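## Task

Take the yellow sponge from the low shelf and set it on the bench top so that the whole sponge lies between the row of cartons on the bench and the wall. The cartons must stay exactly where they were, neither moved nor rotated. The robot must not tip over or finish leaning. The sponge must stay there on its own, not only because the robot is holding it.

## Robot and tools

Robot: a Hello Robot Stretch 4 with a single arm. It has an omni-wheel base, a lift sliding up a mast, a telescoping arm that reaches straight out, a wrist with yaw, pitch and roll, and a two-finger gripper. It stands about 1.6 m tall, and no part of the base rim is more than 0.23 m from the base origin. Loose objects may occasionally get nudged by something outside the robot's control.

Frames: the base frame sits on the floor under the centre of the base, with x forward, y left and z up. hand_pose is reported in this frame. It is the point centred between the fingers, 0.015 m back from the tips. When all wrist joints are at zero its axes match the base frame's, but the printed position can be a little off. The odometry frame is the base frame as it was at the start of the scene. base_odometry counts wheel rotation only, so wheel slip shows up as travel. Heading runs from -3.142 to 3.142 and is positive to the left.

execute_actions(actions, cameras): actions is a list holding one action, or an empty list, which only fetches state and images. An action has "base", "joints" or both. It may also carry "pace" and "contact_limits". Alternatively it is {"end_of_arm": "enable_torque"} alone, which re-powers wrist or gripper motors that shut off; they then hold where they are.
- base: exactly one relative move, measured from where the base last reported itself. translate_m is forward (+) or back in metres, -2 to 2. strafe_m is sideways, left +, in metres, -2 to 2. rotate_rad is an on-the-spot turn, counter-clockwise +, in radians, -3.2 to 3.2.
- joints: absolute targets, each named separately. lift_m runs 0 to 1.2 m. arm_m is the extension, 0 to 0.55 m. wrist_yaw_rad runs -1.134 to 4.276: 0 points ahead, positive turns left, 3.14 is stowed, and above 3.4 the arm may block it. wrist_pitch_rad runs -1.117 to 4.259: 0 is level and 1.57 points down. wrist_roll_rad runs -1.117 to 4.259: 0 puts the fingers level, and positive turns clockwise seen from behind. gripper_m is the finger gap, 0 to 0.08 m. A target outside a joint's range is clipped and reported. Unknown keys or other bad values reject the whole call. A joint or the base left out of an action may keep pushing toward its earlier target.
- pace: "slow", "default", "fast" or "max". With the lift high, base speed is reduced.
- contact_limits: {"arm_m": value}, from 0 (very gentle) to 0.75 (firm). The default is 0.5.
- cameras: any of head_camera, head_left_camera, head_right_camera, wrist_camera, or "all". Leaving it out means all cameras; [] means none. The pictures line lists the images in order.
Once a call reports a stop, the remaining execute_actions, wait and finished_scene calls in that reply are skipped.

wait(seconds): sends no new command and returns state and images; seconds is 0 to 10. zoom_image(camera, region [x0,y0,x1,y1] in pixels from the top-left corner, up to 504x504) gives a closer look at that camera's latest image. read_manual returns licence texts only. finished_scene(scene) closes the scene with that number and reports whether the goal was met. It cannot be undone. Replying without any tool call ends everything.

Cameras: head_camera is at the mast top, looking ahead and down; turn the base to look elsewhere. head_left_camera and head_right_camera are fisheyes that look down more steeply and show the base and arm. wrist_camera looks along the fingers, with the tips near the bottom of its image. Calibration is supplied, with small errors per camera.

Result lines:
- base_status and joint_status: "done" means the target was reached; for the base it only means the wheels turned enough. "off_target" means the part stopped short and may still be pushing. "contact_stop_at_<key>" means it hit something and that part goes slack. "limit_stop_at_<name>": limit_stop_at_tilt means the robot leans more than 6 degrees, which leaves the lift, arm and wheels slack and unresponsive. limit_stop_at_own_body can happen with the gripper tilted up and rolled. "torque_fault" means a wrist or gripper motor went limp; send enable_torque.
- on_its_own lists what moved without being commanded. "held at" gives the target being held.
- lidar_m: 12 distances in 30-degree sectors. The first points straight ahead and they continue counter-clockwise. "-" means nothing seen or closer than 0.25 m.
- wrist_depth_mm: a 7x7 grid of depths, 100 to 2000 mm.
- turned_by_wheels vs turned_by_imu: a gap above about 0.1 rad suggests slip or a collision. base_tilt is in degrees.
- motor_effort: percent of maximum, with the peak in brackets. An unusual effort at rest suggests pushing or carrying a load.

Gripper: to grip, send a gap smaller than the object. After closing on something, "off_target" usually means it is held. Gripper effort kept beyond about 50 causes a torque fault and may drop the object.

Suggested order: unfold with lift_m 0.4 and wrist_yaw_rad 0 in one action. Locate the object on the low shelf, drive and lower the lift, then extend gently with a low contact limit. Grip and lift clear, keeping the arm short while moving. Raise the hand above the bench and cartons, reach over the cartons without touching them, set the object down behind them against the wall side, open, and withdraw upward.

Avoid dropping or flinging objects, bumping or shifting the cartons, hard pushes, and turning or driving with a heavy load far out (arm_m above 0.2), since the robot can tip over. Press only lightly, and keep the gripper from jamming on surfaces. Faster robot motion is rewarded.

Each tool is called after "Call:" as name(argument=value, ...) on one line, values as JSON.

## Session

Call:
execute_actions(actions=[])

Scene clock: 0.00 s.
base_odometry: x=+0.000 y=+0.000 heading=+0.000 (m, m, rad; odometry frame)
turned_by_wheels: +0.000 (rad since the last result)
turned_by_imu: +0.000 (rad since the last result)
base_tilt: forward=+0.2 right=+0.4 (deg)
lidar_m: 1.64 1.82 1.45 1.97 1.66 0.74 0.85 1.50 2.54 1.67 1.42 1.40
base_status: not commanded
joint_positions: lift_m=+0.250 arm_m=+0.001 wrist_yaw_rad=+3.073 wrist_pitch_rad=-0.007 wrist_roll_rad=+0.000 gripper_m=+0.040
joint_status: not commanded
motor_effort: lift_m=+22 arm_m=+0 wrist_yaw_rad=+0 wrist_pitch_rad=-6 wrist_roll_rad=+0 gripper_m=+2 wheel_0=+0 wheel_1=-1 wheel_2=+0 (%)
hand_pose: x=-0.0340 y=+0.1019 z=+0.4301 quat_wxyz=(+0.034, +0.003, +0.000, +0.999) (m; base frame)
wrist_depth_mm: 140 143 - - 904 809 1308 / - 143 1308 1336 1397 1205 1397 / 106 140 248 - 1863 1499 1397 / 113 142 - - 1921 1499 1397 / 141 - 1537 1464 1336 1060 1397 / 1808 1618 1255 1042 809 759 1366 / 1160 1182 108 1025 111 - 1008
pictures: head_camera, head_left_camera, head_right_camera, wrist_camera
Images, in order (width x height): head_camera 420x560, head_left_camera 420x672, head_right_camera 420x672, wrist_camera 616x392.

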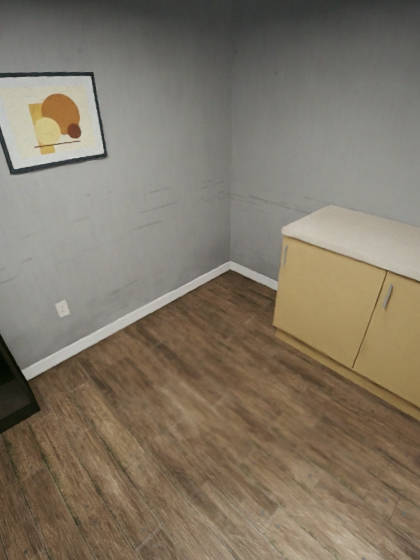

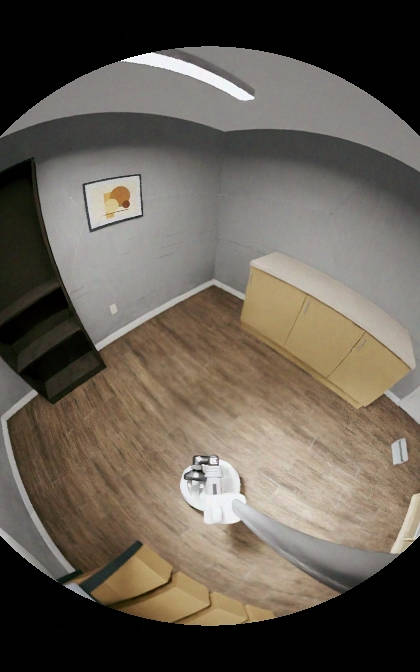

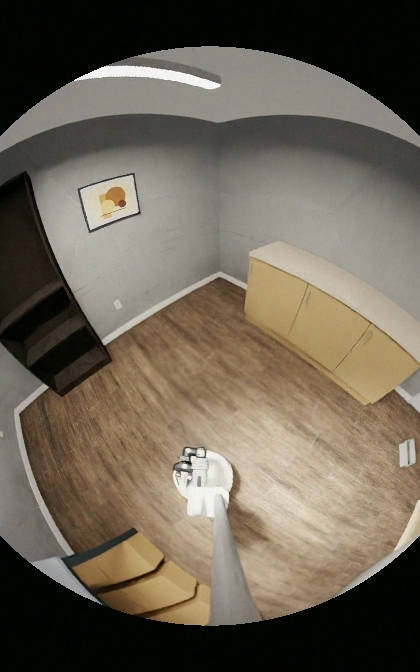

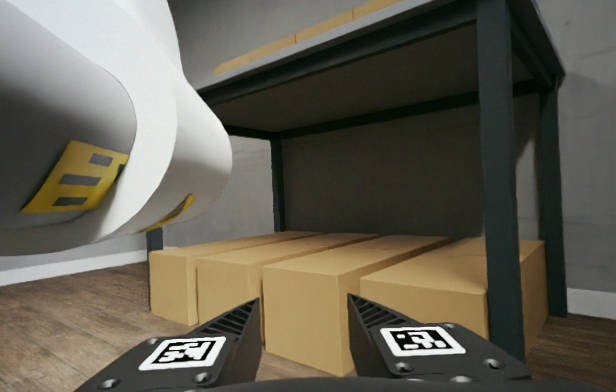

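Call:
execute_actions(actions=[{"base":{"rotate_rad":-2.5},"pace":"fast"}])

Scene clock: 2.23 s.
base_odometry: x=+0.000 y=+0.000 heading=-2.500 (m, m, rad; odometry frame)
turned_by_wheels: -2.500 (rad since the last result)
turned_by_imu: -2.498 (rad since the last result)
base_tilt: forward=+0.1 right=+0.3 (deg)
lidar_m: 2.50 2.11 1.58 1.39 1.43 2.03 1.50 1.51 1.91 0.73 0.73 0.89
base_status: done
joint_positions: lift_m=+0.250 arm_m=+0.001 wrist_yaw_rad=+3.073 wrist_pitch_rad=-0.007 wrist_roll_rad=+0.000 gripper_m=+0.040
joint_status: not commanded
motor_effort: lift_m=+22(22) arm_m=+0(0) wrist_yaw_rad=+2(0) wrist_pitch_rad=-8(6) wrist_roll_rad=+0(0) gripper_m=+2(2) wheel_0=+1(8) wheel_1=+0(9) wheel_2=+0(10) (%)
hand_pose: x=-0.0340 y=+0.1019 z=+0.4301 quat_wxyz=(+0.034, +0.003, +0.000, +0.999) (m; base frame)
wrist_depth_mm: 140 143 1983 - - - - / - 142 1921 - - - - / 106 140 246 - - - - / 113 142 1983 - - - - / 141 1808 1863 - - - - / 1499 1499 1537 1661 1397 1499 1464 / 1205 1160 109 1078 111 - 1025
pictures: head_camera, head_left_camera, head_right_camera, wrist_camera
camera_calibration (this result's frames):
wrist_camera: T_world_to_cam=[[0.0993032, 0.994529, -0.0324329, -0.0852987], [-0.0207902, -0.0305132, -0.999318, 0.496269], [-0.99484, 0.0999097, 0.0176464, 0.103272], [0, 0, 0, 1]] pos_world=[0.121527, 0.0896568, 0.491342]
Images, in order (width x height): head_camera 420x560, head_left_camera 420x672, head_right_camera 420x672, wrist_camera 616x392.

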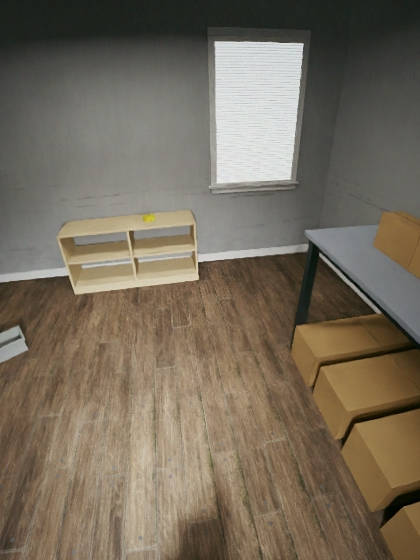

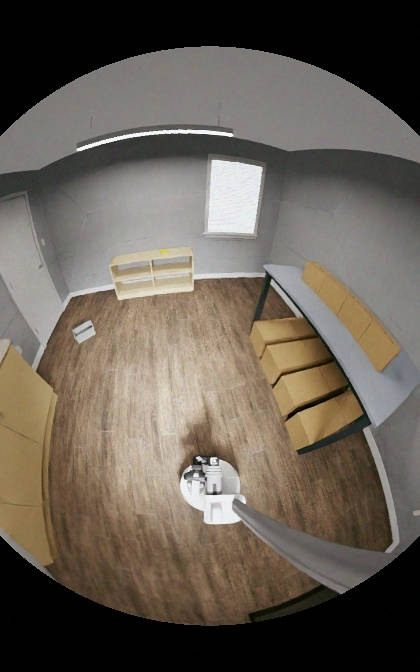

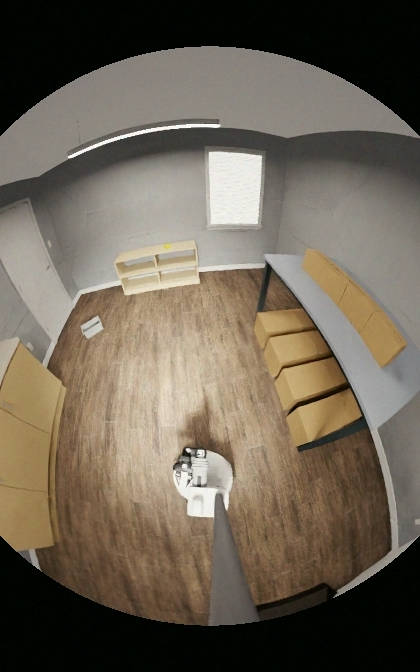

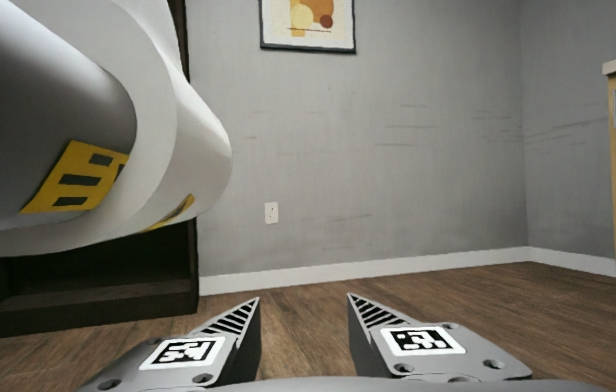

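Call:
zoom_image(camera="head_camera", region=[50, 190, 210, 300])

Call:
zoom_image(camera="head_right_camera", region=[240, 230, 420, 470])

Region (50, 190, 210, 300) of head_camera's 420x560 image, scaled by 3.150, with more detail than that image has; it fills the top 346 rows of this view, and the rest is white.

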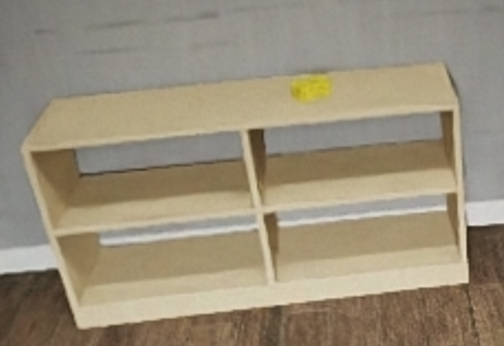

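Region (240, 230, 420, 470) of head_right_camera's 420x672 image, scaled by 2.100, with more detail than that image has; it fills the left 378 columns of this view, and the rest is white.

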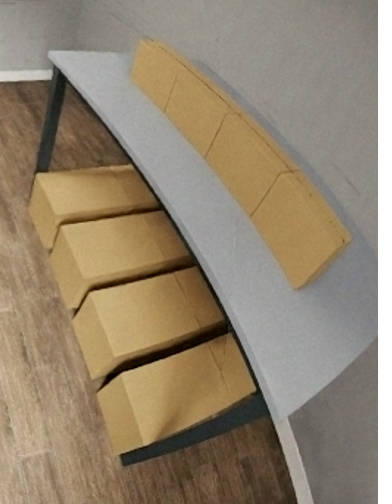

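Call:
execute_actions(actions=[{"base":{"rotate_rad":0.298},"pace":"fast"}], cameras=[])

Call:
execute_actions(actions=[{"base":{"translate_m":2.0},"joints":{"lift_m":0.8,"wrist_yaw_rad":0,"wrist_pitch_rad":0.8,"gripper_m":0.08},"pace":"max"}])

Scene clock: 4.73 s.
base_odometry: x=+0.000 y=+0.000 heading=-2.202 (m, m, rad; odometry frame)
turned_by_wheels: +0.298 (rad since the last result)
turned_by_imu: +0.299 (rad since the last result)
base_tilt: forward=+0.1 right=+0.2 (deg)
lidar_m: 2.51 2.11 1.45 1.39 1.56 1.87 1.51 1.71 1.71 0.75 0.81 1.22
base_status: done
joint_positions: lift_m=+0.250 arm_m=+0.001 wrist_yaw_rad=+3.073 wrist_pitch_rad=-0.007 wrist_roll_rad=+0.000 gripper_m=+0.040
joint_status: not commanded
motor_effort: lift_m=+21(22) arm_m=+0(0) wrist_yaw_rad=+2(0) wrist_pitch_rad=-6(7) wrist_roll_rad=-1(1) gripper_m=+2(1) wheel_0=+1(8) wheel_1=+2(8) wheel_2=+1(8) (%)
hand_pose: x=-0.0340 y=+0.1019 z=+0.4301 quat_wxyz=(+0.034, +0.003, +0.000, +0.999) (m; base frame)
wrist_depth_mm: 140 143 1863 1921 1921 1921 1921 / - 142 1921 1983 1983 1863 1863 / 106 140 249 1983 1921 1983 1983 / 112 142 1618 1983 1983 1921 1808 / 141 - 1863 1921 1921 1983 1921 / 1756 1708 1618 1661 1430 1537 1464 / 1182 1138 108 1098 111 - 1042
pictures: none
No camera images: the call's "cameras" was empty. Leave "cameras" out to get every camera's image.

Scene clock: 9.63 s.
base_odometry: x=-1.179 y=-1.615 heading=-2.201 (m, m, rad; odometry frame)
turned_by_wheels: +0.000 (rad since the last result)
turned_by_imu: -0.003 (rad since the last result)
base_tilt: forward=+0.0 right=+0.3 (deg)
lidar_m: 0.50 0.54 0.81 0.94 1.62 1.98 3.86 1.30 1.11 1.88 0.67 0.52
base_status: done
joint_positions: lift_m=+0.800 arm_m=+0.001 wrist_yaw_rad=+0.000 wrist_pitch_rad=+0.802 wrist_roll_rad=+0.000 gripper_m=+0.080
joint_status: all done
motor_effort: lift_m=+21(25) arm_m=+0(1) wrist_yaw_rad=-1(5) wrist_pitch_rad=-3(8) wrist_roll_rad=-1(1) gripper_m=+3(3) wheel_0=+1(8) wheel_1=+0(7) wheel_2=+1(17) (%)
hand_pose: x=+0.3201 y=-0.0874 z=+0.8253 quat_wxyz=(+0.921, +0.000, +0.390, +0.000) (m; base frame)
wrist_depth_mm: 707 676 676 654 647 634 621 / 707 715 707 699 691 683 691 / 609 591 585 544 564 569 569 / 508 508 504 500 492 492 488 / 759 732 512 723 723 459 452 / 707 691 661 661 654 661 627 / 878 110 750 878 842 - -
pictures: head_camera, head_left_camera, head_right_camera, wrist_camera
camera_calibration (this result's frames):
wrist_camera: T_world_to_cam=[[-0.0443187, -0.999017, -0.000258241, -0.0742236], [-0.710041, 0.0316809, -0.703447, 0.874682], [0.702764, -0.0309925, -0.710748, 0.513833], [0, 0, 0, 1]] pos_world=[0.256667, -0.0859364, 0.980479]
Images, in order (width x height): head_camera 420x560, head_left_camera 420x672, head_right_camera 420x672, wrist_camera 616x392.

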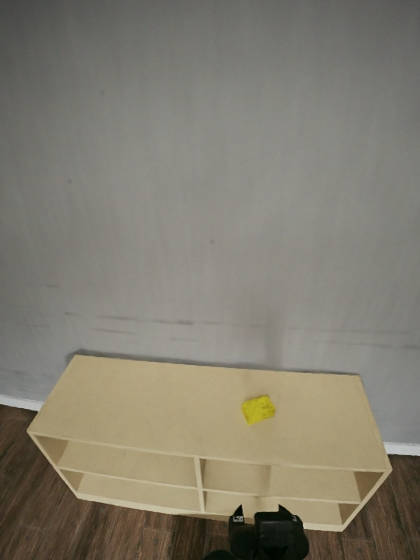

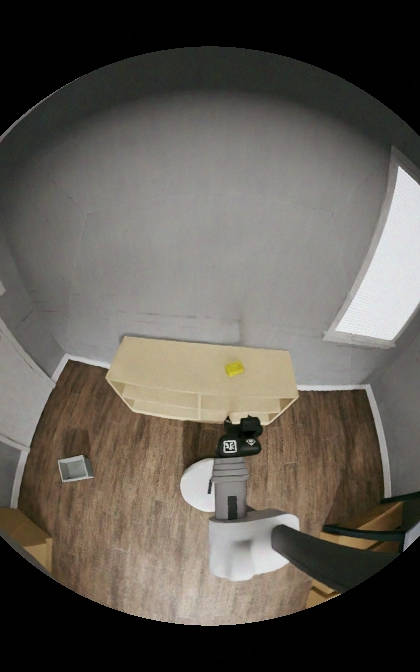

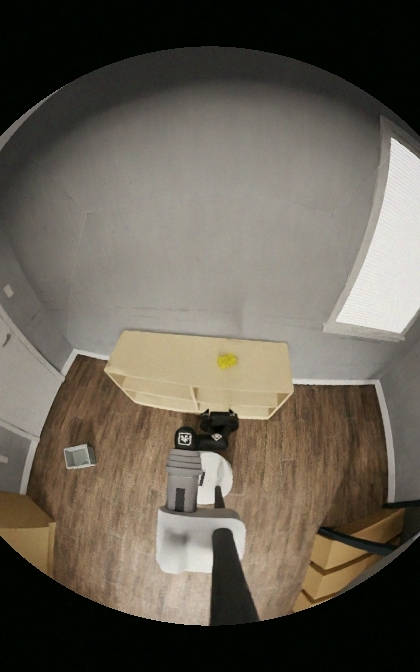

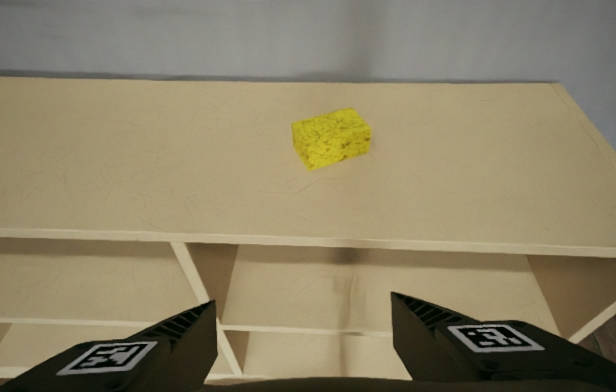

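Call:
zoom_image(camera="wrist_camera", region=[270, 90, 390, 190])

Call:
zoom_image(camera="head_camera", region=[225, 380, 295, 440])

Region (270, 90, 390, 190) of wrist_camera's 616x392 image, scaled by 4.200.

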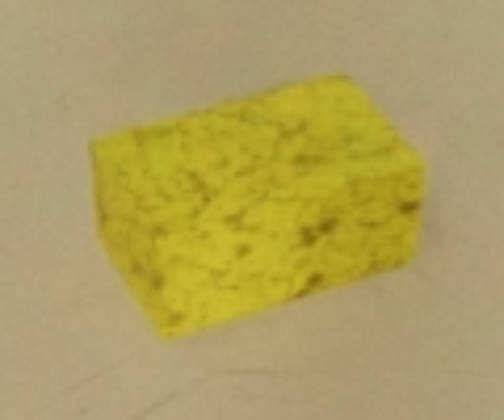

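Region (225, 380, 295, 440) of head_camera's 420x560 image, scaled by 7.200, with more detail than that image has; it fills the top 432 rows of this view, and the rest is white.

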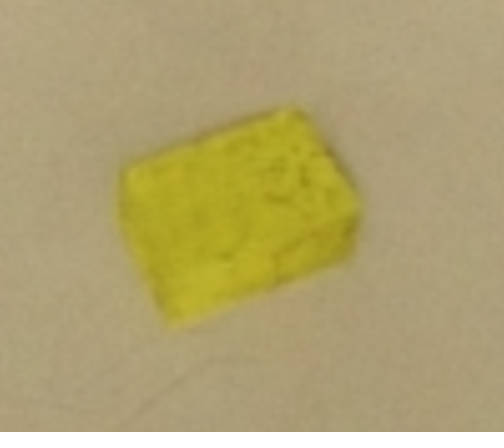

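Call:
execute_actions(actions=[{"base":{"strafe_m":-0.048},"joints":{"arm_m":0.52,"wrist_pitch_rad":1.57,"wrist_roll_rad":1.18},"pace":"fast"}])

Scene clock: 13.00 s.
base_odometry: x=-1.218 y=-1.587 heading=-2.201 (m, m, rad; odometry frame)
turned_by_wheels: +0.000 (rad since the last result)
turned_by_imu: +0.001 (rad since the last result)
base_tilt: forward=+0.2 right=+0.3 (deg)
lidar_m: 0.49 0.54 0.83 1.01 1.68 2.02 3.85 1.19 1.08 1.84 1.14 0.53
base_status: done
joint_positions: lift_m=+0.800 arm_m=+0.519 wrist_yaw_rad=+0.000 wrist_pitch_rad=+1.570 wrist_roll_rad=+1.180 gripper_m=+0.080
joint_status: all done
motor_effort: lift_m=+22(21) arm_m=+8(9) wrist_yaw_rad=+0(2) wrist_pitch_rad=+1(4) wrist_roll_rad=+1(5) gripper_m=+3(3) wheel_0=+0(10) wheel_1=+2(9) wheel_2=+0(1) (%)
hand_pose: x=+0.6897 y=-0.0874 z=+0.7655 quat_wxyz=(+0.588, +0.393, +0.587, -0.393) (m; base frame)
wrist_depth_mm: 252 303 303 304 307 307 312 / 276 301 303 304 306 309 310 / 300 301 301 304 306 309 310 / 301 301 303 304 307 309 931 / 300 303 303 262 307 309 946 / 301 300 304 259 307 309 741 / 300 110 281 304 307 - -
pictures: head_camera, head_left_camera, head_right_camera, wrist_camera
camera_calibration (this result's frames):
wrist_camera: T_world_to_cam=[[-0.935687, -0.351571, 0.0298086, 0.590473], [-0.352039, 0.935907, -0.0120936, 0.39794], [-0.0236464, -0.0218096, -0.999482, 0.934369], [0, 0, 0, 1]] pos_world=[0.714682, -0.144464, 0.921097]
Images, in order (width x height): head_camera 420x560, head_left_camera 420x672, head_right_camera 420x672, wrist_camera 616x392.

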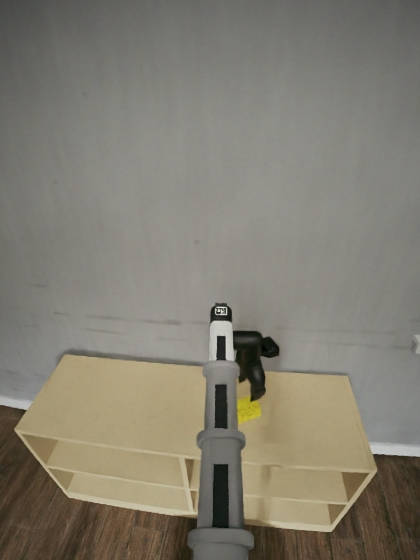

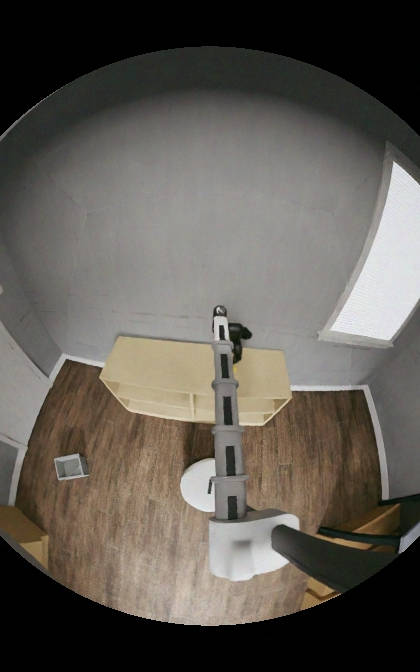

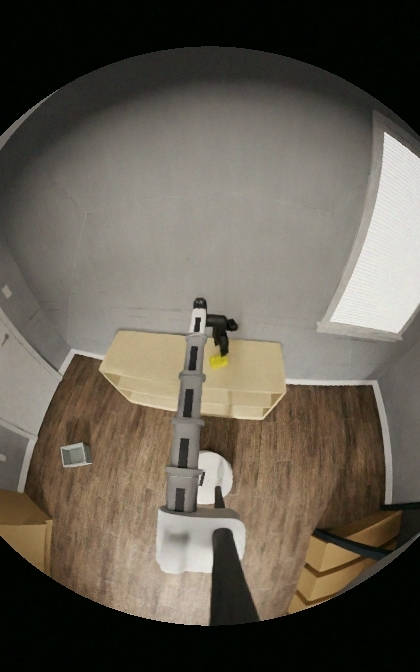

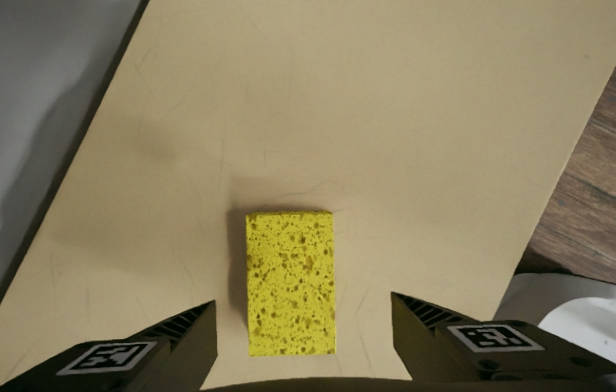

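Call:
execute_actions(actions=[{"joints":{"arm_m":0.528,"lift_m":0.674}}], cameras=["wrist_camera","head_camera"])

Scene clock: 15.00 s.
base_odometry: x=-1.218 y=-1.587 heading=-2.201 (m, m, rad; odometry frame)
turned_by_wheels: +0.000 (rad since the last result)
turned_by_imu: +0.000 (rad since the last result)
base_tilt: forward=+0.1 right=+0.4 (deg)
lidar_m: 0.47 0.54 0.83 0.99 1.65 2.03 3.86 1.22 1.08 1.84 1.15 0.51
base_status: not commanded
joint_positions: lift_m=+0.674 arm_m=+0.527 wrist_yaw_rad=+0.000 wrist_pitch_rad=+1.570 wrist_roll_rad=+1.180 gripper_m=+0.080
joint_status: all done
motor_effort: lift_m=+19(21) arm_m=+9(15) wrist_yaw_rad=+0(0) wrist_pitch_rad=-1(0) wrist_roll_rad=+1(0) gripper_m=+3(2) wheel_0=+0(0) wheel_1=+2(2) wheel_2=+0(0) (%)
hand_pose: x=+0.6976 y=-0.0874 z=+0.6397 quat_wxyz=(+0.588, +0.393, +0.587, -0.393) (m; base frame)
wrist_depth_mm: 176 177 178 179 180 181 182 / 176 177 178 179 180 181 182 / 176 177 178 179 180 181 182 / 177 177 178 180 180 181 182 / 176 178 178 135 181 181 183 / 176 177 134 134 136 182 182 / 176 110 134 135 135 - -
pictures: head_camera, wrist_camera
camera_calibration (this result's frames):
wrist_camera: T_world_to_cam=[[-0.935741, -0.351415, 0.029931, 0.601604], [-0.351885, 0.935966, -0.0120476, 0.399075], [-0.0237807, -0.0218057, -0.999479, 0.808959], [0, 0, 0, 1]] pos_world=[0.722612, -0.144468, 0.795339]
Images, in order (width x height): head_camera 420x560, wrist_camera 616x392.

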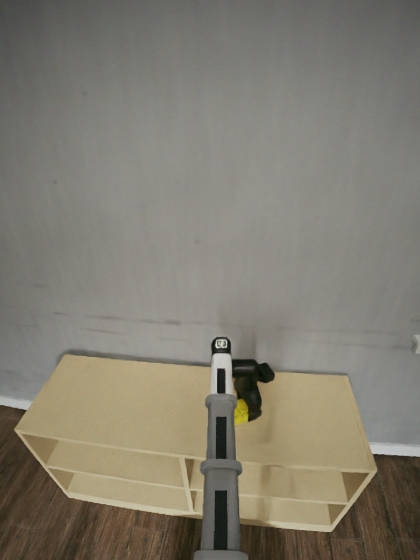

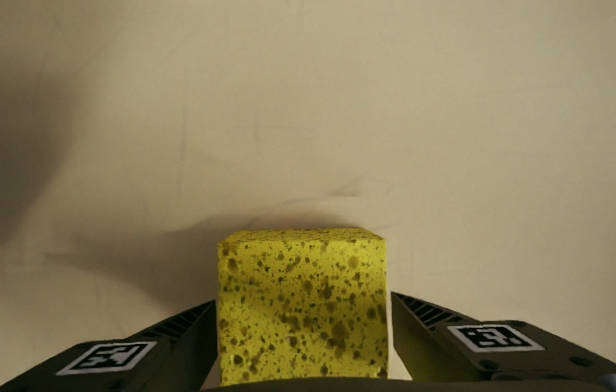

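Call:
execute_actions(actions=[{"joints":{"gripper_m":0.05}}], cameras=["wrist_camera"])

Scene clock: 16.13 s.
base_odometry: x=-1.218 y=-1.587 heading=-2.201 (m, m, rad; odometry frame)
turned_by_wheels: +0.000 (rad since the last result)
turned_by_imu: +0.000 (rad since the last result)
base_tilt: forward=+0.2 right=+0.3 (deg)
lidar_m: 0.50 0.56 0.80 1.02 1.68 2.01 3.84 1.22 1.07 1.82 1.13 0.53
base_status: not commanded
joint_positions: lift_m=+0.674 arm_m=+0.527 wrist_yaw_rad=+0.000 wrist_pitch_rad=+1.570 wrist_roll_rad=+1.180 gripper_m=+0.060
joint_status: gripper_m off_target (ended at +0.060, target +0.050)
on_its_own: gripper_m is held at +0.055, not at your +0.050, by its contact guard: the fingers met something
motor_effort: lift_m=+19(19) arm_m=+8(8) wrist_yaw_rad=+0(0) wrist_pitch_rad=+2(1) wrist_roll_rad=+0(2) gripper_m=-31(32) wheel_0=+0(1) wheel_1=+2(2) wheel_2=+0(0) (%)
hand_pose: x=+0.6976 y=-0.0874 z=+0.6397 quat_wxyz=(+0.588, +0.393, +0.587, -0.393) (m; base frame)
wrist_depth_mm: 175 178 178 179 180 181 182 / 176 177 179 179 180 181 182 / 176 177 178 179 180 181 182 / 176 176 179 179 180 181 182 / 177 177 178 135 181 182 182 / 177 177 134 135 135 182 183 / 177 107 131 135 135 - -
pictures: wrist_camera
camera_calibration (this result's frames):
wrist_camera: T_world_to_cam=[[-0.935741, -0.351415, 0.0299309, 0.601605], [-0.351885, 0.935966, -0.0120476, 0.399075], [-0.0237806, -0.0218057, -0.999479, 0.808959], [0, 0, 0, 1]] pos_world=[0.722612, -0.144468, 0.795339]
Images, in order (width x height): wrist_camera 616x392.

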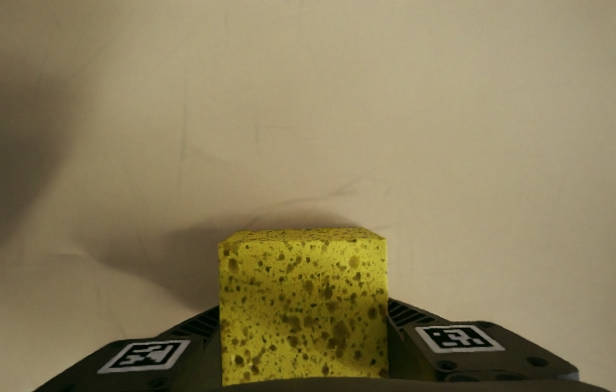

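Call:
execute_actions(actions=[{"joints":{"lift_m":0.70},"pace":"fast"}], cameras=[])

Call:
execute_actions(actions=[{"base":{"rotate_rad":-1.75},"joints":{"lift_m":0.85,"arm_m":0.05},"pace":"default"}])

Scene clock: 17.33 s.
base_odometry: x=-1.218 y=-1.587 heading=-2.201 (m, m, rad; odometry frame)
turned_by_wheels: +0.000 (rad since the last result)
turned_by_imu: +0.000 (rad since the last result)
base_tilt: forward=+0.2 right=+0.3 (deg)
lidar_m: 0.50 0.57 0.83 1.01 1.64 2.06 3.88 1.21 1.07 1.83 1.16 0.52
base_status: not commanded
joint_positions: lift_m=+0.700 arm_m=+0.527 wrist_yaw_rad=+0.000 wrist_pitch_rad=+1.570 wrist_roll_rad=+1.180 gripper_m=+0.060
joint_status: all done
on_its_own: gripper_m is held at +0.055, not at your +0.050, by its contact guard: the fingers met something
motor_effort: lift_m=+23(25) arm_m=+8(8) wrist_yaw_rad=+0(0) wrist_pitch_rad=+2(0) wrist_roll_rad=+2(1) gripper_m=-30(32) wheel_0=+0(0) wheel_1=+2(2) wheel_2=+0(0) (%)
hand_pose: x=+0.6976 y=-0.0874 z=+0.6654 quat_wxyz=(+0.588, +0.393, +0.587, -0.393) (m; base frame)
wrist_depth_mm: 201 202 204 204 206 207 208 / 201 202 203 205 205 206 209 / 202 202 204 205 206 208 208 / 201 202 204 204 207 207 210 / 201 203 204 135 207 208 209 / 201 202 134 135 135 208 209 / 202 108 131 134 135 - 210
pictures: none
No camera images: the call's "cameras" was empty. Leave "cameras" out to get every camera's image.

Scene clock: 19.80 s.
base_odometry: x=-1.218 y=-1.587 heading=+2.332 (m, m, rad; odometry frame)
turned_by_wheels: -1.750 (rad since the last result)
turned_by_imu: -1.749 (rad since the last result)
base_tilt: forward=+0.2 right=+0.3 (deg)
lidar_m: 1.48 1.37 0.54 0.50 0.51 0.68 1.03 1.00 1.72 3.51 1.48 1.02
base_status: done
joint_positions: lift_m=+0.850 arm_m=+0.051 wrist_yaw_rad=+0.000 wrist_pitch_rad=+1.570 wrist_roll_rad=+1.180 gripper_m=+0.060
joint_status: all done
on_its_own: gripper_m is held at +0.055, not at your +0.050, by its contact guard: the fingers met something
motor_effort: lift_m=+24(25) arm_m=-8(12) wrist_yaw_rad=+0(3) wrist_pitch_rad=-1(3) wrist_roll_rad=+2(0) gripper_m=-31(31) wheel_0=+0(8) wheel_1=+1(8) wheel_2=+2(8) (%)
hand_pose: x=+0.2225 y=-0.0874 z=+0.8153 quat_wxyz=(+0.588, +0.394, +0.587, -0.393) (m; base frame)
wrist_depth_mm: 946 931 946 960 960 991 976 / 946 960 960 960 960 976 960 / 946 960 976 991 946 976 976 / 960 946 960 976 976 991 991 / 960 960 946 135 750 1008 991 / 960 976 134 135 135 530 976 / 976 107 131 135 135 - 355
pictures: head_camera, head_left_camera, head_right_camera, wrist_camera
camera_calibration (this result's frames):
wrist_camera: T_world_to_cam=[[-0.935939, -0.350868, 0.0301798, 0.151641], [-0.35134, 0.936171, -0.0119538, 0.233821], [-0.0240593, -0.0217914, -0.999473, 0.973222], [0, 0, 0, 1]] pos_world=[0.247493, -0.144483, 0.970928]
Images, in order (width x height): head_camera 420x560, head_left_camera 420x672, head_right_camera 420x672, wrist_camera 616x392.

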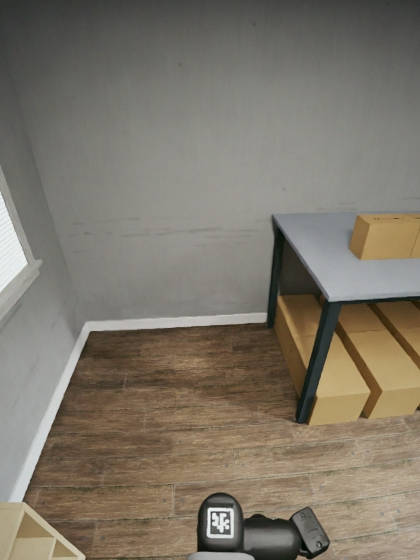

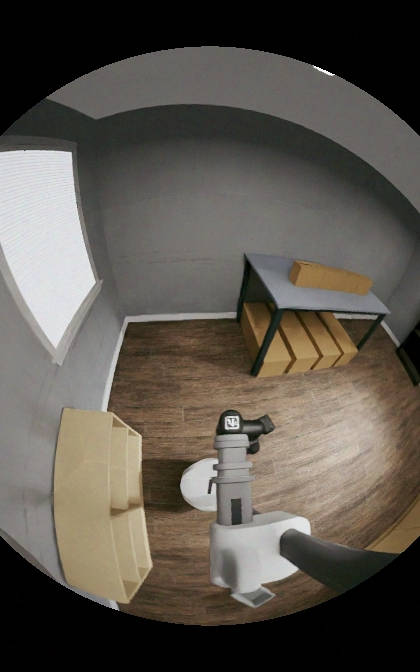

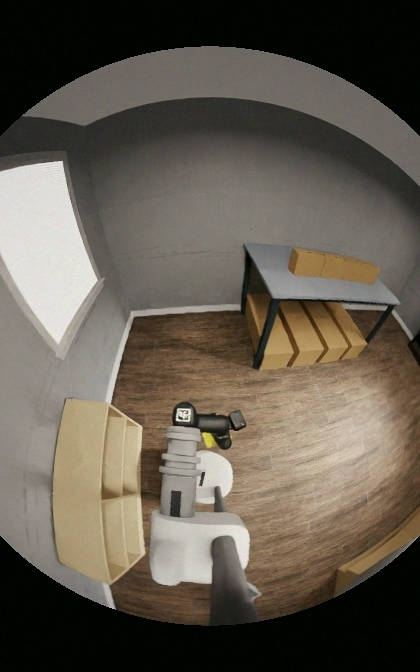

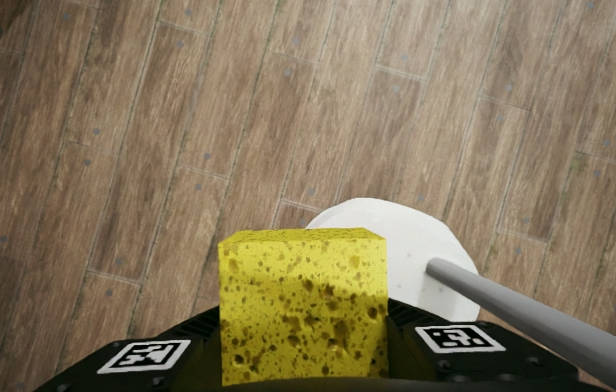

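Call:
zoom_image(camera="head_camera", region=[250, 195, 420, 435])

Region (250, 195, 420, 435) of head_camera's 420x560 image, scaled by 2.100, with more detail than that image has; it fills the left 357 columns of this view, and the rest is white.

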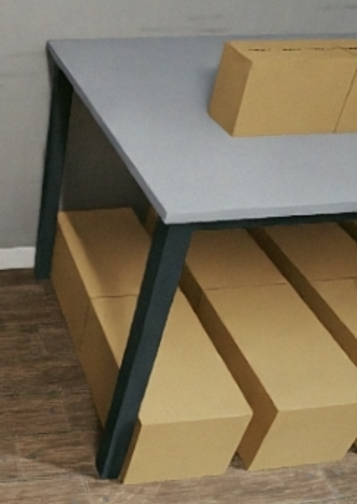

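Call:
execute_actions(actions=[{"base":{"translate_m":1.48},"joints":{"lift_m":1.02,"arm_m":0.0,"wrist_roll_rad":1.57},"pace":"max"}], cameras=["head_left_camera"])

Call:
execute_actions(actions=[{"base":{"rotate_rad":-1.36},"joints":{"wrist_yaw_rad":1.57},"pace":"fast"}])

Scene clock: 26.47 s.
base_odometry: x=-2.239 y=-0.516 heading=+2.332 (m, m, rad; odometry frame)
turned_by_wheels: +0.000 (rad since the last result)
turned_by_imu: -0.002 (rad since the last result)
base_tilt: forward=+0.1 right=+0.3 (deg)
lidar_m: 0.35 0.36 0.49 0.96 1.02 1.22 1.90 0.58 0.37 0.33 0.33 0.40
base_status: done
joint_positions: lift_m=+1.020 arm_m=+0.003 wrist_yaw_rad=+0.000 wrist_pitch_rad=+1.570 wrist_roll_rad=+1.569 gripper_m=+0.060
joint_status: all done
joint sent to its limit — the command would take arm_m past its lower limit, so that joint was sent only as far as its limit.
on_its_own: gripper_m is held at +0.055, not at your +0.050, by its contact guard: the fingers met something
motor_effort: lift_m=+22(26) arm_m=-8(10) wrist_yaw_rad=+0(3) wrist_pitch_rad=+0(1) wrist_roll_rad=+1(6) gripper_m=-31(32) wheel_0=+1(6) wheel_1=+2(8) wheel_2=-1(12) (%)
hand_pose: x=+0.1736 y=-0.0874 z=+0.9855 quat_wxyz=(+0.500, +0.500, +0.500, -0.500) (m; base frame)
wrist_depth_mm: 377 477 854 878 891 866 891 / 366 564 878 946 1042 1098 1160 / 353 544 1118 1160 1160 1160 1160 / 345 521 1042 1160 946 1138 1160 / 336 500 715 135 931 1182 359 / 327 484 134 135 135 1138 1160 / 310 107 131 135 135 - 1182
pictures: head_left_camera
Images, in order (width x height): head_left_camera 420x672.

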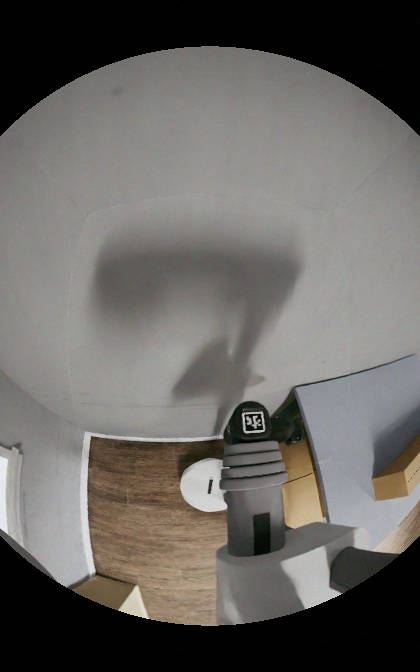

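Scene clock: 28.63 s.
base_odometry: x=-2.239 y=-0.516 heading=+0.973 (m, m, rad; odometry frame)
turned_by_wheels: -1.360 (rad since the last result)
turned_by_imu: -1.358 (rad since the last result)
base_tilt: forward=+0.2 right=+0.4 (deg)
lidar_m: 0.35 0.38 0.36 0.35 0.39 0.63 0.99 1.10 1.25 2.47 0.47 0.32
base_status: done
joint_positions: lift_m=+1.020 arm_m=+0.003 wrist_yaw_rad=+1.570 wrist_pitch_rad=+1.570 wrist_roll_rad=+1.570 gripper_m=+0.060
joint_status: all done
on_its_own: gripper_m is held at +0.055, not at your +0.050, by its contact guard: the fingers met something
motor_effort: lift_m=+22(22) arm_m=-8(7) wrist_yaw_rad=+0(5) wrist_pitch_rad=+0(1) wrist_roll_rad=+2(1) gripper_m=-30(30) wheel_0=+1(5) wheel_1=+3(7) wheel_2=+1(7) (%)
hand_pose: x=+0.2609 y=+0.0000 z=+0.9855 quat_wxyz=(+0.707, +0.000, +0.707, +0.000) (m; base frame)
wrist_depth_mm: 220 220 221 223 224 225 227 / 220 220 221 224 224 226 228 / 492 676 904 878 866 878 247 / 525 788 1118 1138 1138 1160 1160 / 530 809 1118 135 1160 1138 1138 / 549 842 134 134 135 1160 1160 / 530 107 132 135 135 - 1160
pictures: head_camera, head_left_camera, head_right_camera, wrist_camera
camera_calibration (this result's frames):
wrist_camera: T_world_to_cam=[[-0.0322531, -0.999023, 0.0301976, -0.0226475], [-0.999422, 0.0319126, -0.0116931, 0.336301], [0.010718, -0.0305573, -0.999476, 1.13702], [0, 0, 0, 1]] pos_world=[0.32319, 0.00138659, 1.14104]
Images, in order (width x height): head_camera 420x560, head_left_camera 420x672, head_right_camera 420x672, wrist_camera 616x392.

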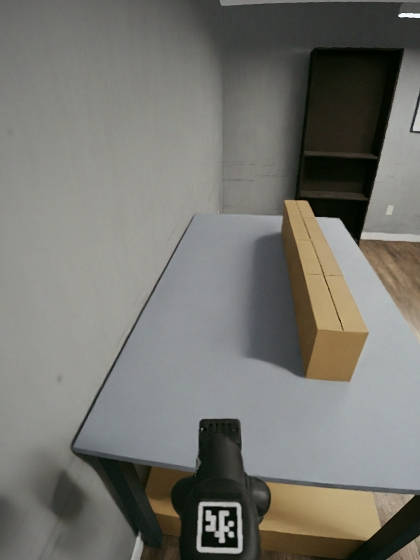

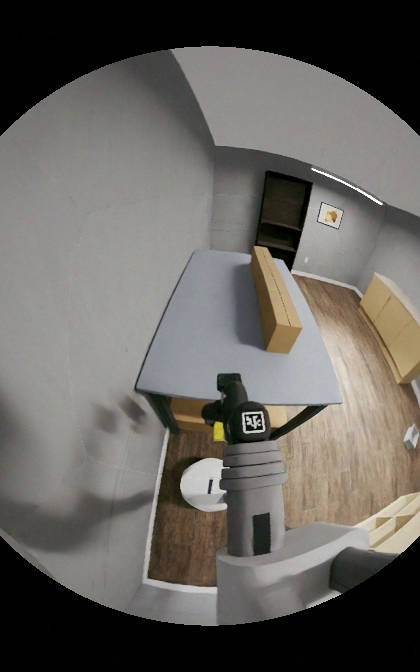

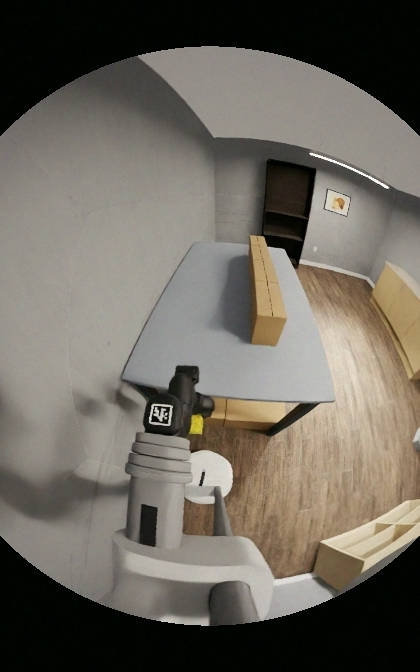

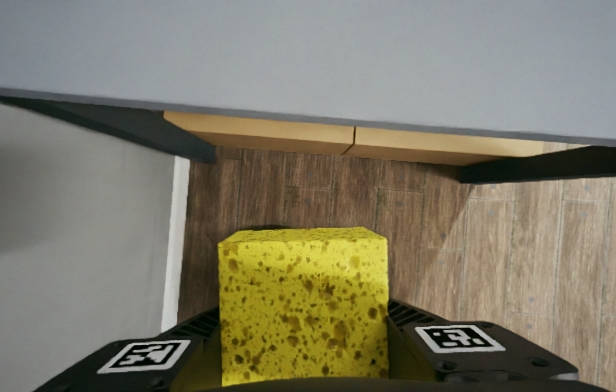

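Call:
execute_actions(actions=[{"base":{"translate_m":0.07},"joints":{"arm_m":0.52,"lift_m":1.0},"pace":"fast"}], cameras=["head_camera","wrist_camera"])

Scene clock: 31.13 s.
base_odometry: x=-2.200 y=-0.458 heading=+0.973 (m, m, rad; odometry frame)
turned_by_wheels: +0.000 (rad since the last result)
turned_by_imu: +0.001 (rad since the last result)
base_tilt: forward=+0.2 right=+0.3 (deg)
lidar_m: 0.25 0.29 0.36 0.34 0.38 0.60 1.05 1.17 1.30 2.93 0.36 0.30
base_status: done
joint_positions: lift_m=+1.000 arm_m=+0.519 wrist_yaw_rad=+1.570 wrist_pitch_rad=+1.570 wrist_roll_rad=+1.570 gripper_m=+0.060
joint_status: all done
on_its_own: gripper_m is held at +0.055, not at your +0.050, by its contact guard: the fingers met something
motor_effort: lift_m=+19(20) arm_m=+9(6) wrist_yaw_rad=+1(1) wrist_pitch_rad=-1(0) wrist_roll_rad=+1(2) gripper_m=-31(32) wheel_0=+2(6) wheel_1=+0(7) wheel_2=+1(11) (%)
hand_pose: x=+0.7769 y=+0.0000 z=+0.9657 quat_wxyz=(+0.707, +0.000, +0.707, +0.000) (m; base frame)
wrist_depth_mm: 196 198 199 200 201 202 204 / 197 198 198 200 201 203 204 / 198 198 199 201 203 203 204 / 198 198 200 201 203 203 205 / 197 198 200 134 202 203 205 / 198 198 134 135 135 202 205 / 198 107 131 135 135 - 205
pictures: head_camera, wrist_camera
camera_calibration (this result's frames):
wrist_camera: T_world_to_cam=[[-0.0322201, -0.999025, 0.0301975, -0.00543052], [-0.999423, 0.0318796, -0.0116931, 0.851774], [0.010719, -0.0305568, -0.999476, 1.11173], [0, 0, 0, 1]] pos_world=[0.839191, 0.00139154, 1.12127]
Images, in order (width x height): head_camera 420x560, wrist_camera 616x392.

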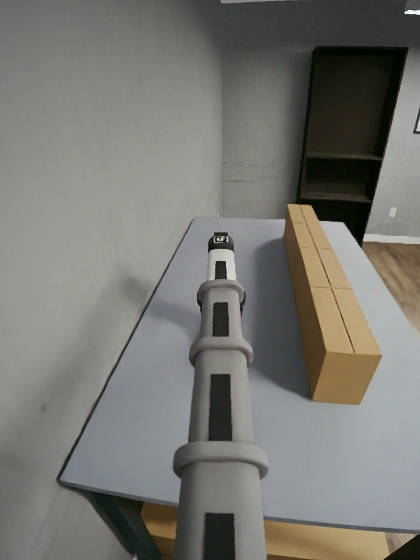

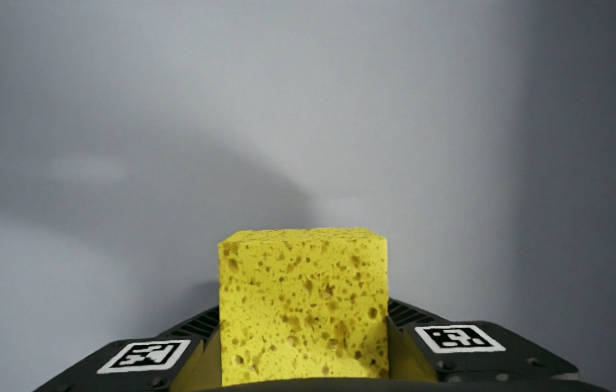

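Gap is about 21 mm; lowering.

Call:
execute_actions(actions=[{"joints":{"lift_m":0.98}}], cameras=[])

Call:
execute_actions(actions=[{"joints":{"gripper_m":0.078}}], cameras=["wrist_camera"])

Call:
execute_actions(actions=[{"joints":{"lift_m":1.04},"pace":"fast"}])

Scene clock: 32.10 s.
base_odometry: x=-2.200 y=-0.458 heading=+0.973 (m, m, rad; odometry frame)
turned_by_wheels: +0.000 (rad since the last result)
turned_by_imu: +0.000 (rad since the last result)
base_tilt: forward=+0.1 right=+0.3 (deg)
lidar_m: 0.25 0.28 0.35 0.34 0.38 0.58 1.06 1.19 1.26 2.90 0.37 0.28
base_status: not commanded
joint_positions: lift_m=+0.980 arm_m=+0.519 wrist_yaw_rad=+1.570 wrist_pitch_rad=+1.570 wrist_roll_rad=+1.570 gripper_m=+0.060
joint_status: all done
on_its_own: gripper_m is held at +0.055, not at your +0.050, by its contact guard: the fingers met something
motor_effort: lift_m=+18(19) arm_m=+8(8) wrist_yaw_rad=+1(0) wrist_pitch_rad=+1(1) wrist_roll_rad=+1(1) gripper_m=-32(31) wheel_0=+2(2) wheel_1=+0(0) wheel_2=+1(1) (%)
hand_pose: x=+0.7769 y=+0.0000 z=+0.9457 quat_wxyz=(+0.707, +0.000, +0.707, +0.000) (m; base frame)
wrist_depth_mm: 177 178 179 180 181 183 183 / 177 178 180 180 181 183 183 / 177 179 179 181 182 182 183 / 177 179 179 181 182 183 183 / 177 179 179 135 181 183 183 / 178 179 134 135 136 183 184 / 178 107 132 135 135 - -
pictures: none
No camera images: the call's "cameras" was empty. Leave "cameras" out to get every camera's image.

Scene clock: 32.97 s.
base_odometry: x=-2.200 y=-0.458 heading=+0.973 (m, m, rad; odometry frame)
turned_by_wheels: +0.000 (rad since the last result)
turned_by_imu: +0.000 (rad since the last result)
base_tilt: forward=+0.1 right=+0.3 (deg)
lidar_m: 0.26 0.29 0.35 0.33 0.37 0.61 1.06 1.17 1.30 2.91 0.37 0.29
base_status: not commanded
joint_positions: lift_m=+0.980 arm_m=+0.519 wrist_yaw_rad=+1.570 wrist_pitch_rad=+1.570 wrist_roll_rad=+1.570 gripper_m=+0.078
joint_status: all done
motor_effort: lift_m=+19(19) arm_m=+8(8) wrist_yaw_rad=+2(0) wrist_pitch_rad=+0(1) wrist_roll_rad=+1(1) gripper_m=+4(29) wheel_0=+2(2) wheel_1=+0(1) wheel_2=+1(1) (%)
hand_pose: x=+0.7769 y=+0.0000 z=+0.9457 quat_wxyz=(+0.707, +0.000, +0.707, +0.000) (m; base frame)
wrist_depth_mm: 177 178 179 180 181 182 184 / 177 179 179 180 182 183 183 / 177 178 180 180 182 182 183 / 178 179 180 181 182 183 184 / 178 179 179 136 182 183 183 / 178 179 146 136 138 182 183 / 178 107 135 136 136 - -
pictures: wrist_camera
camera_calibration (this result's frames):
wrist_camera: T_world_to_cam=[[-0.0322204, -0.999024, 0.0301976, -0.00482803], [-0.999423, 0.0318798, -0.0116931, 0.851542], [0.010719, -0.030557, -0.999476, 1.09179], [0, 0, 0, 1]] pos_world=[0.839193, 0.00139151, 1.10132]
Images, in order (width x height): wrist_camera 616x392.

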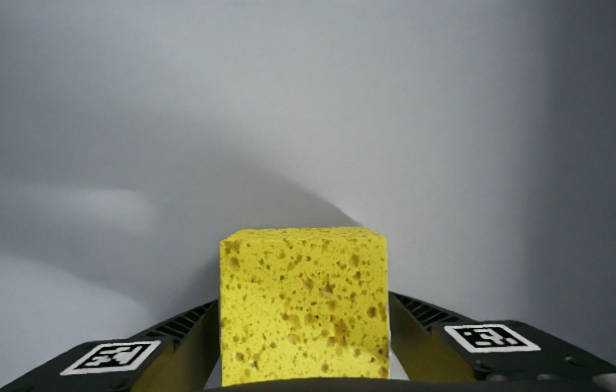

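Scene clock: 33.93 s.
base_odometry: x=-2.200 y=-0.458 heading=+0.973 (m, m, rad; odometry frame)
turned_by_wheels: +0.000 (rad since the last result)
turned_by_imu: +0.000 (rad since the last result)
base_tilt: forward=+0.1 right=+0.3 (deg)
lidar_m: 0.27 0.29 0.36 0.34 0.39 0.59 1.04 1.19 1.32 2.88 0.36 0.26
base_status: not commanded
joint_positions: lift_m=+1.040 arm_m=+0.519 wrist_yaw_rad=+1.570 wrist_pitch_rad=+1.570 wrist_roll_rad=+1.570 gripper_m=+0.078
joint_status: all done
motor_effort: lift_m=+23(24) arm_m=+8(8) wrist_yaw_rad=+2(1) wrist_pitch_rad=+1(1) wrist_roll_rad=-1(1) gripper_m=+4(3) wheel_0=+2(2) wheel_1=+0(0) wheel_2=+1(1) (%)
hand_pose: x=+0.7769 y=+0.0000 z=+1.0054 quat_wxyz=(+0.707, +0.000, +0.707, +0.000) (m; base frame)
wrist_depth_mm: 236 237 237 241 241 243 244 / 236 237 239 240 241 243 244 / 236 237 240 240 242 244 245 / 236 239 239 241 240 243 244 / 236 237 239 196 243 244 244 / 236 237 239 196 196 243 245 / 237 107 195 196 178 - -
pictures: head_camera, head_left_camera, head_right_camera, wrist_camera
camera_calibration (this result's frames):
wrist_camera: T_world_to_cam=[[-0.0322203, -0.999025, 0.0301975, -0.00662859], [-0.999423, 0.0318797, -0.0116931, 0.852241], [0.010719, -0.0305569, -0.999476, 1.15139], [0, 0, 0, 1]] pos_world=[0.839194, 0.00139153, 1.16095]
Images, in order (width x height): head_camera 420x560, head_left_camera 420x672, head_right_camera 420x672, wrist_camera 616x392.

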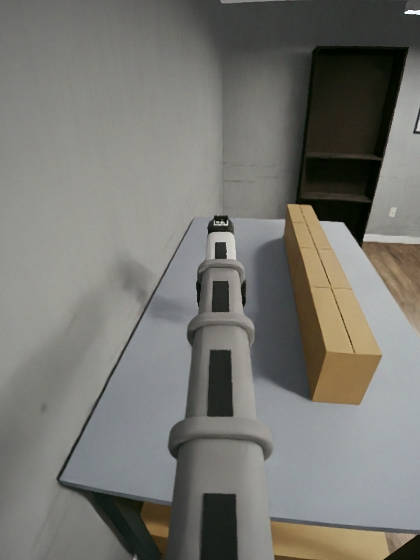

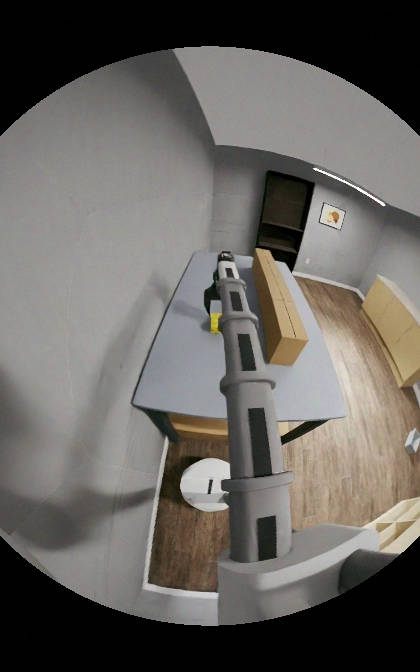

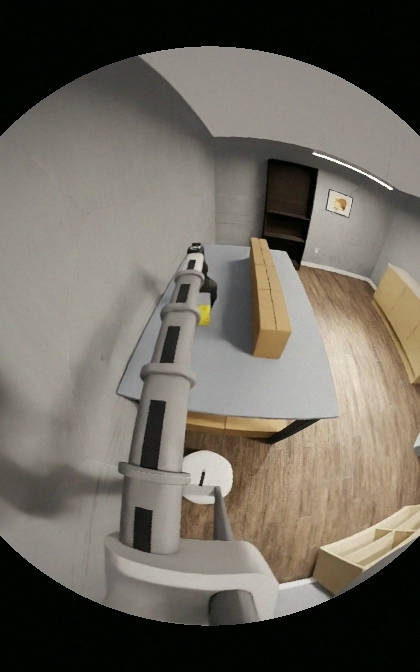

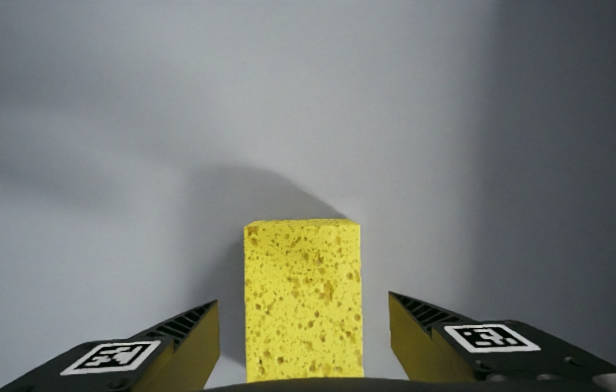

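The sponge is resting behind the row, and the cartons look untouched.

Call:
finished_scene(scene=1)

The scene is finished: the task was done.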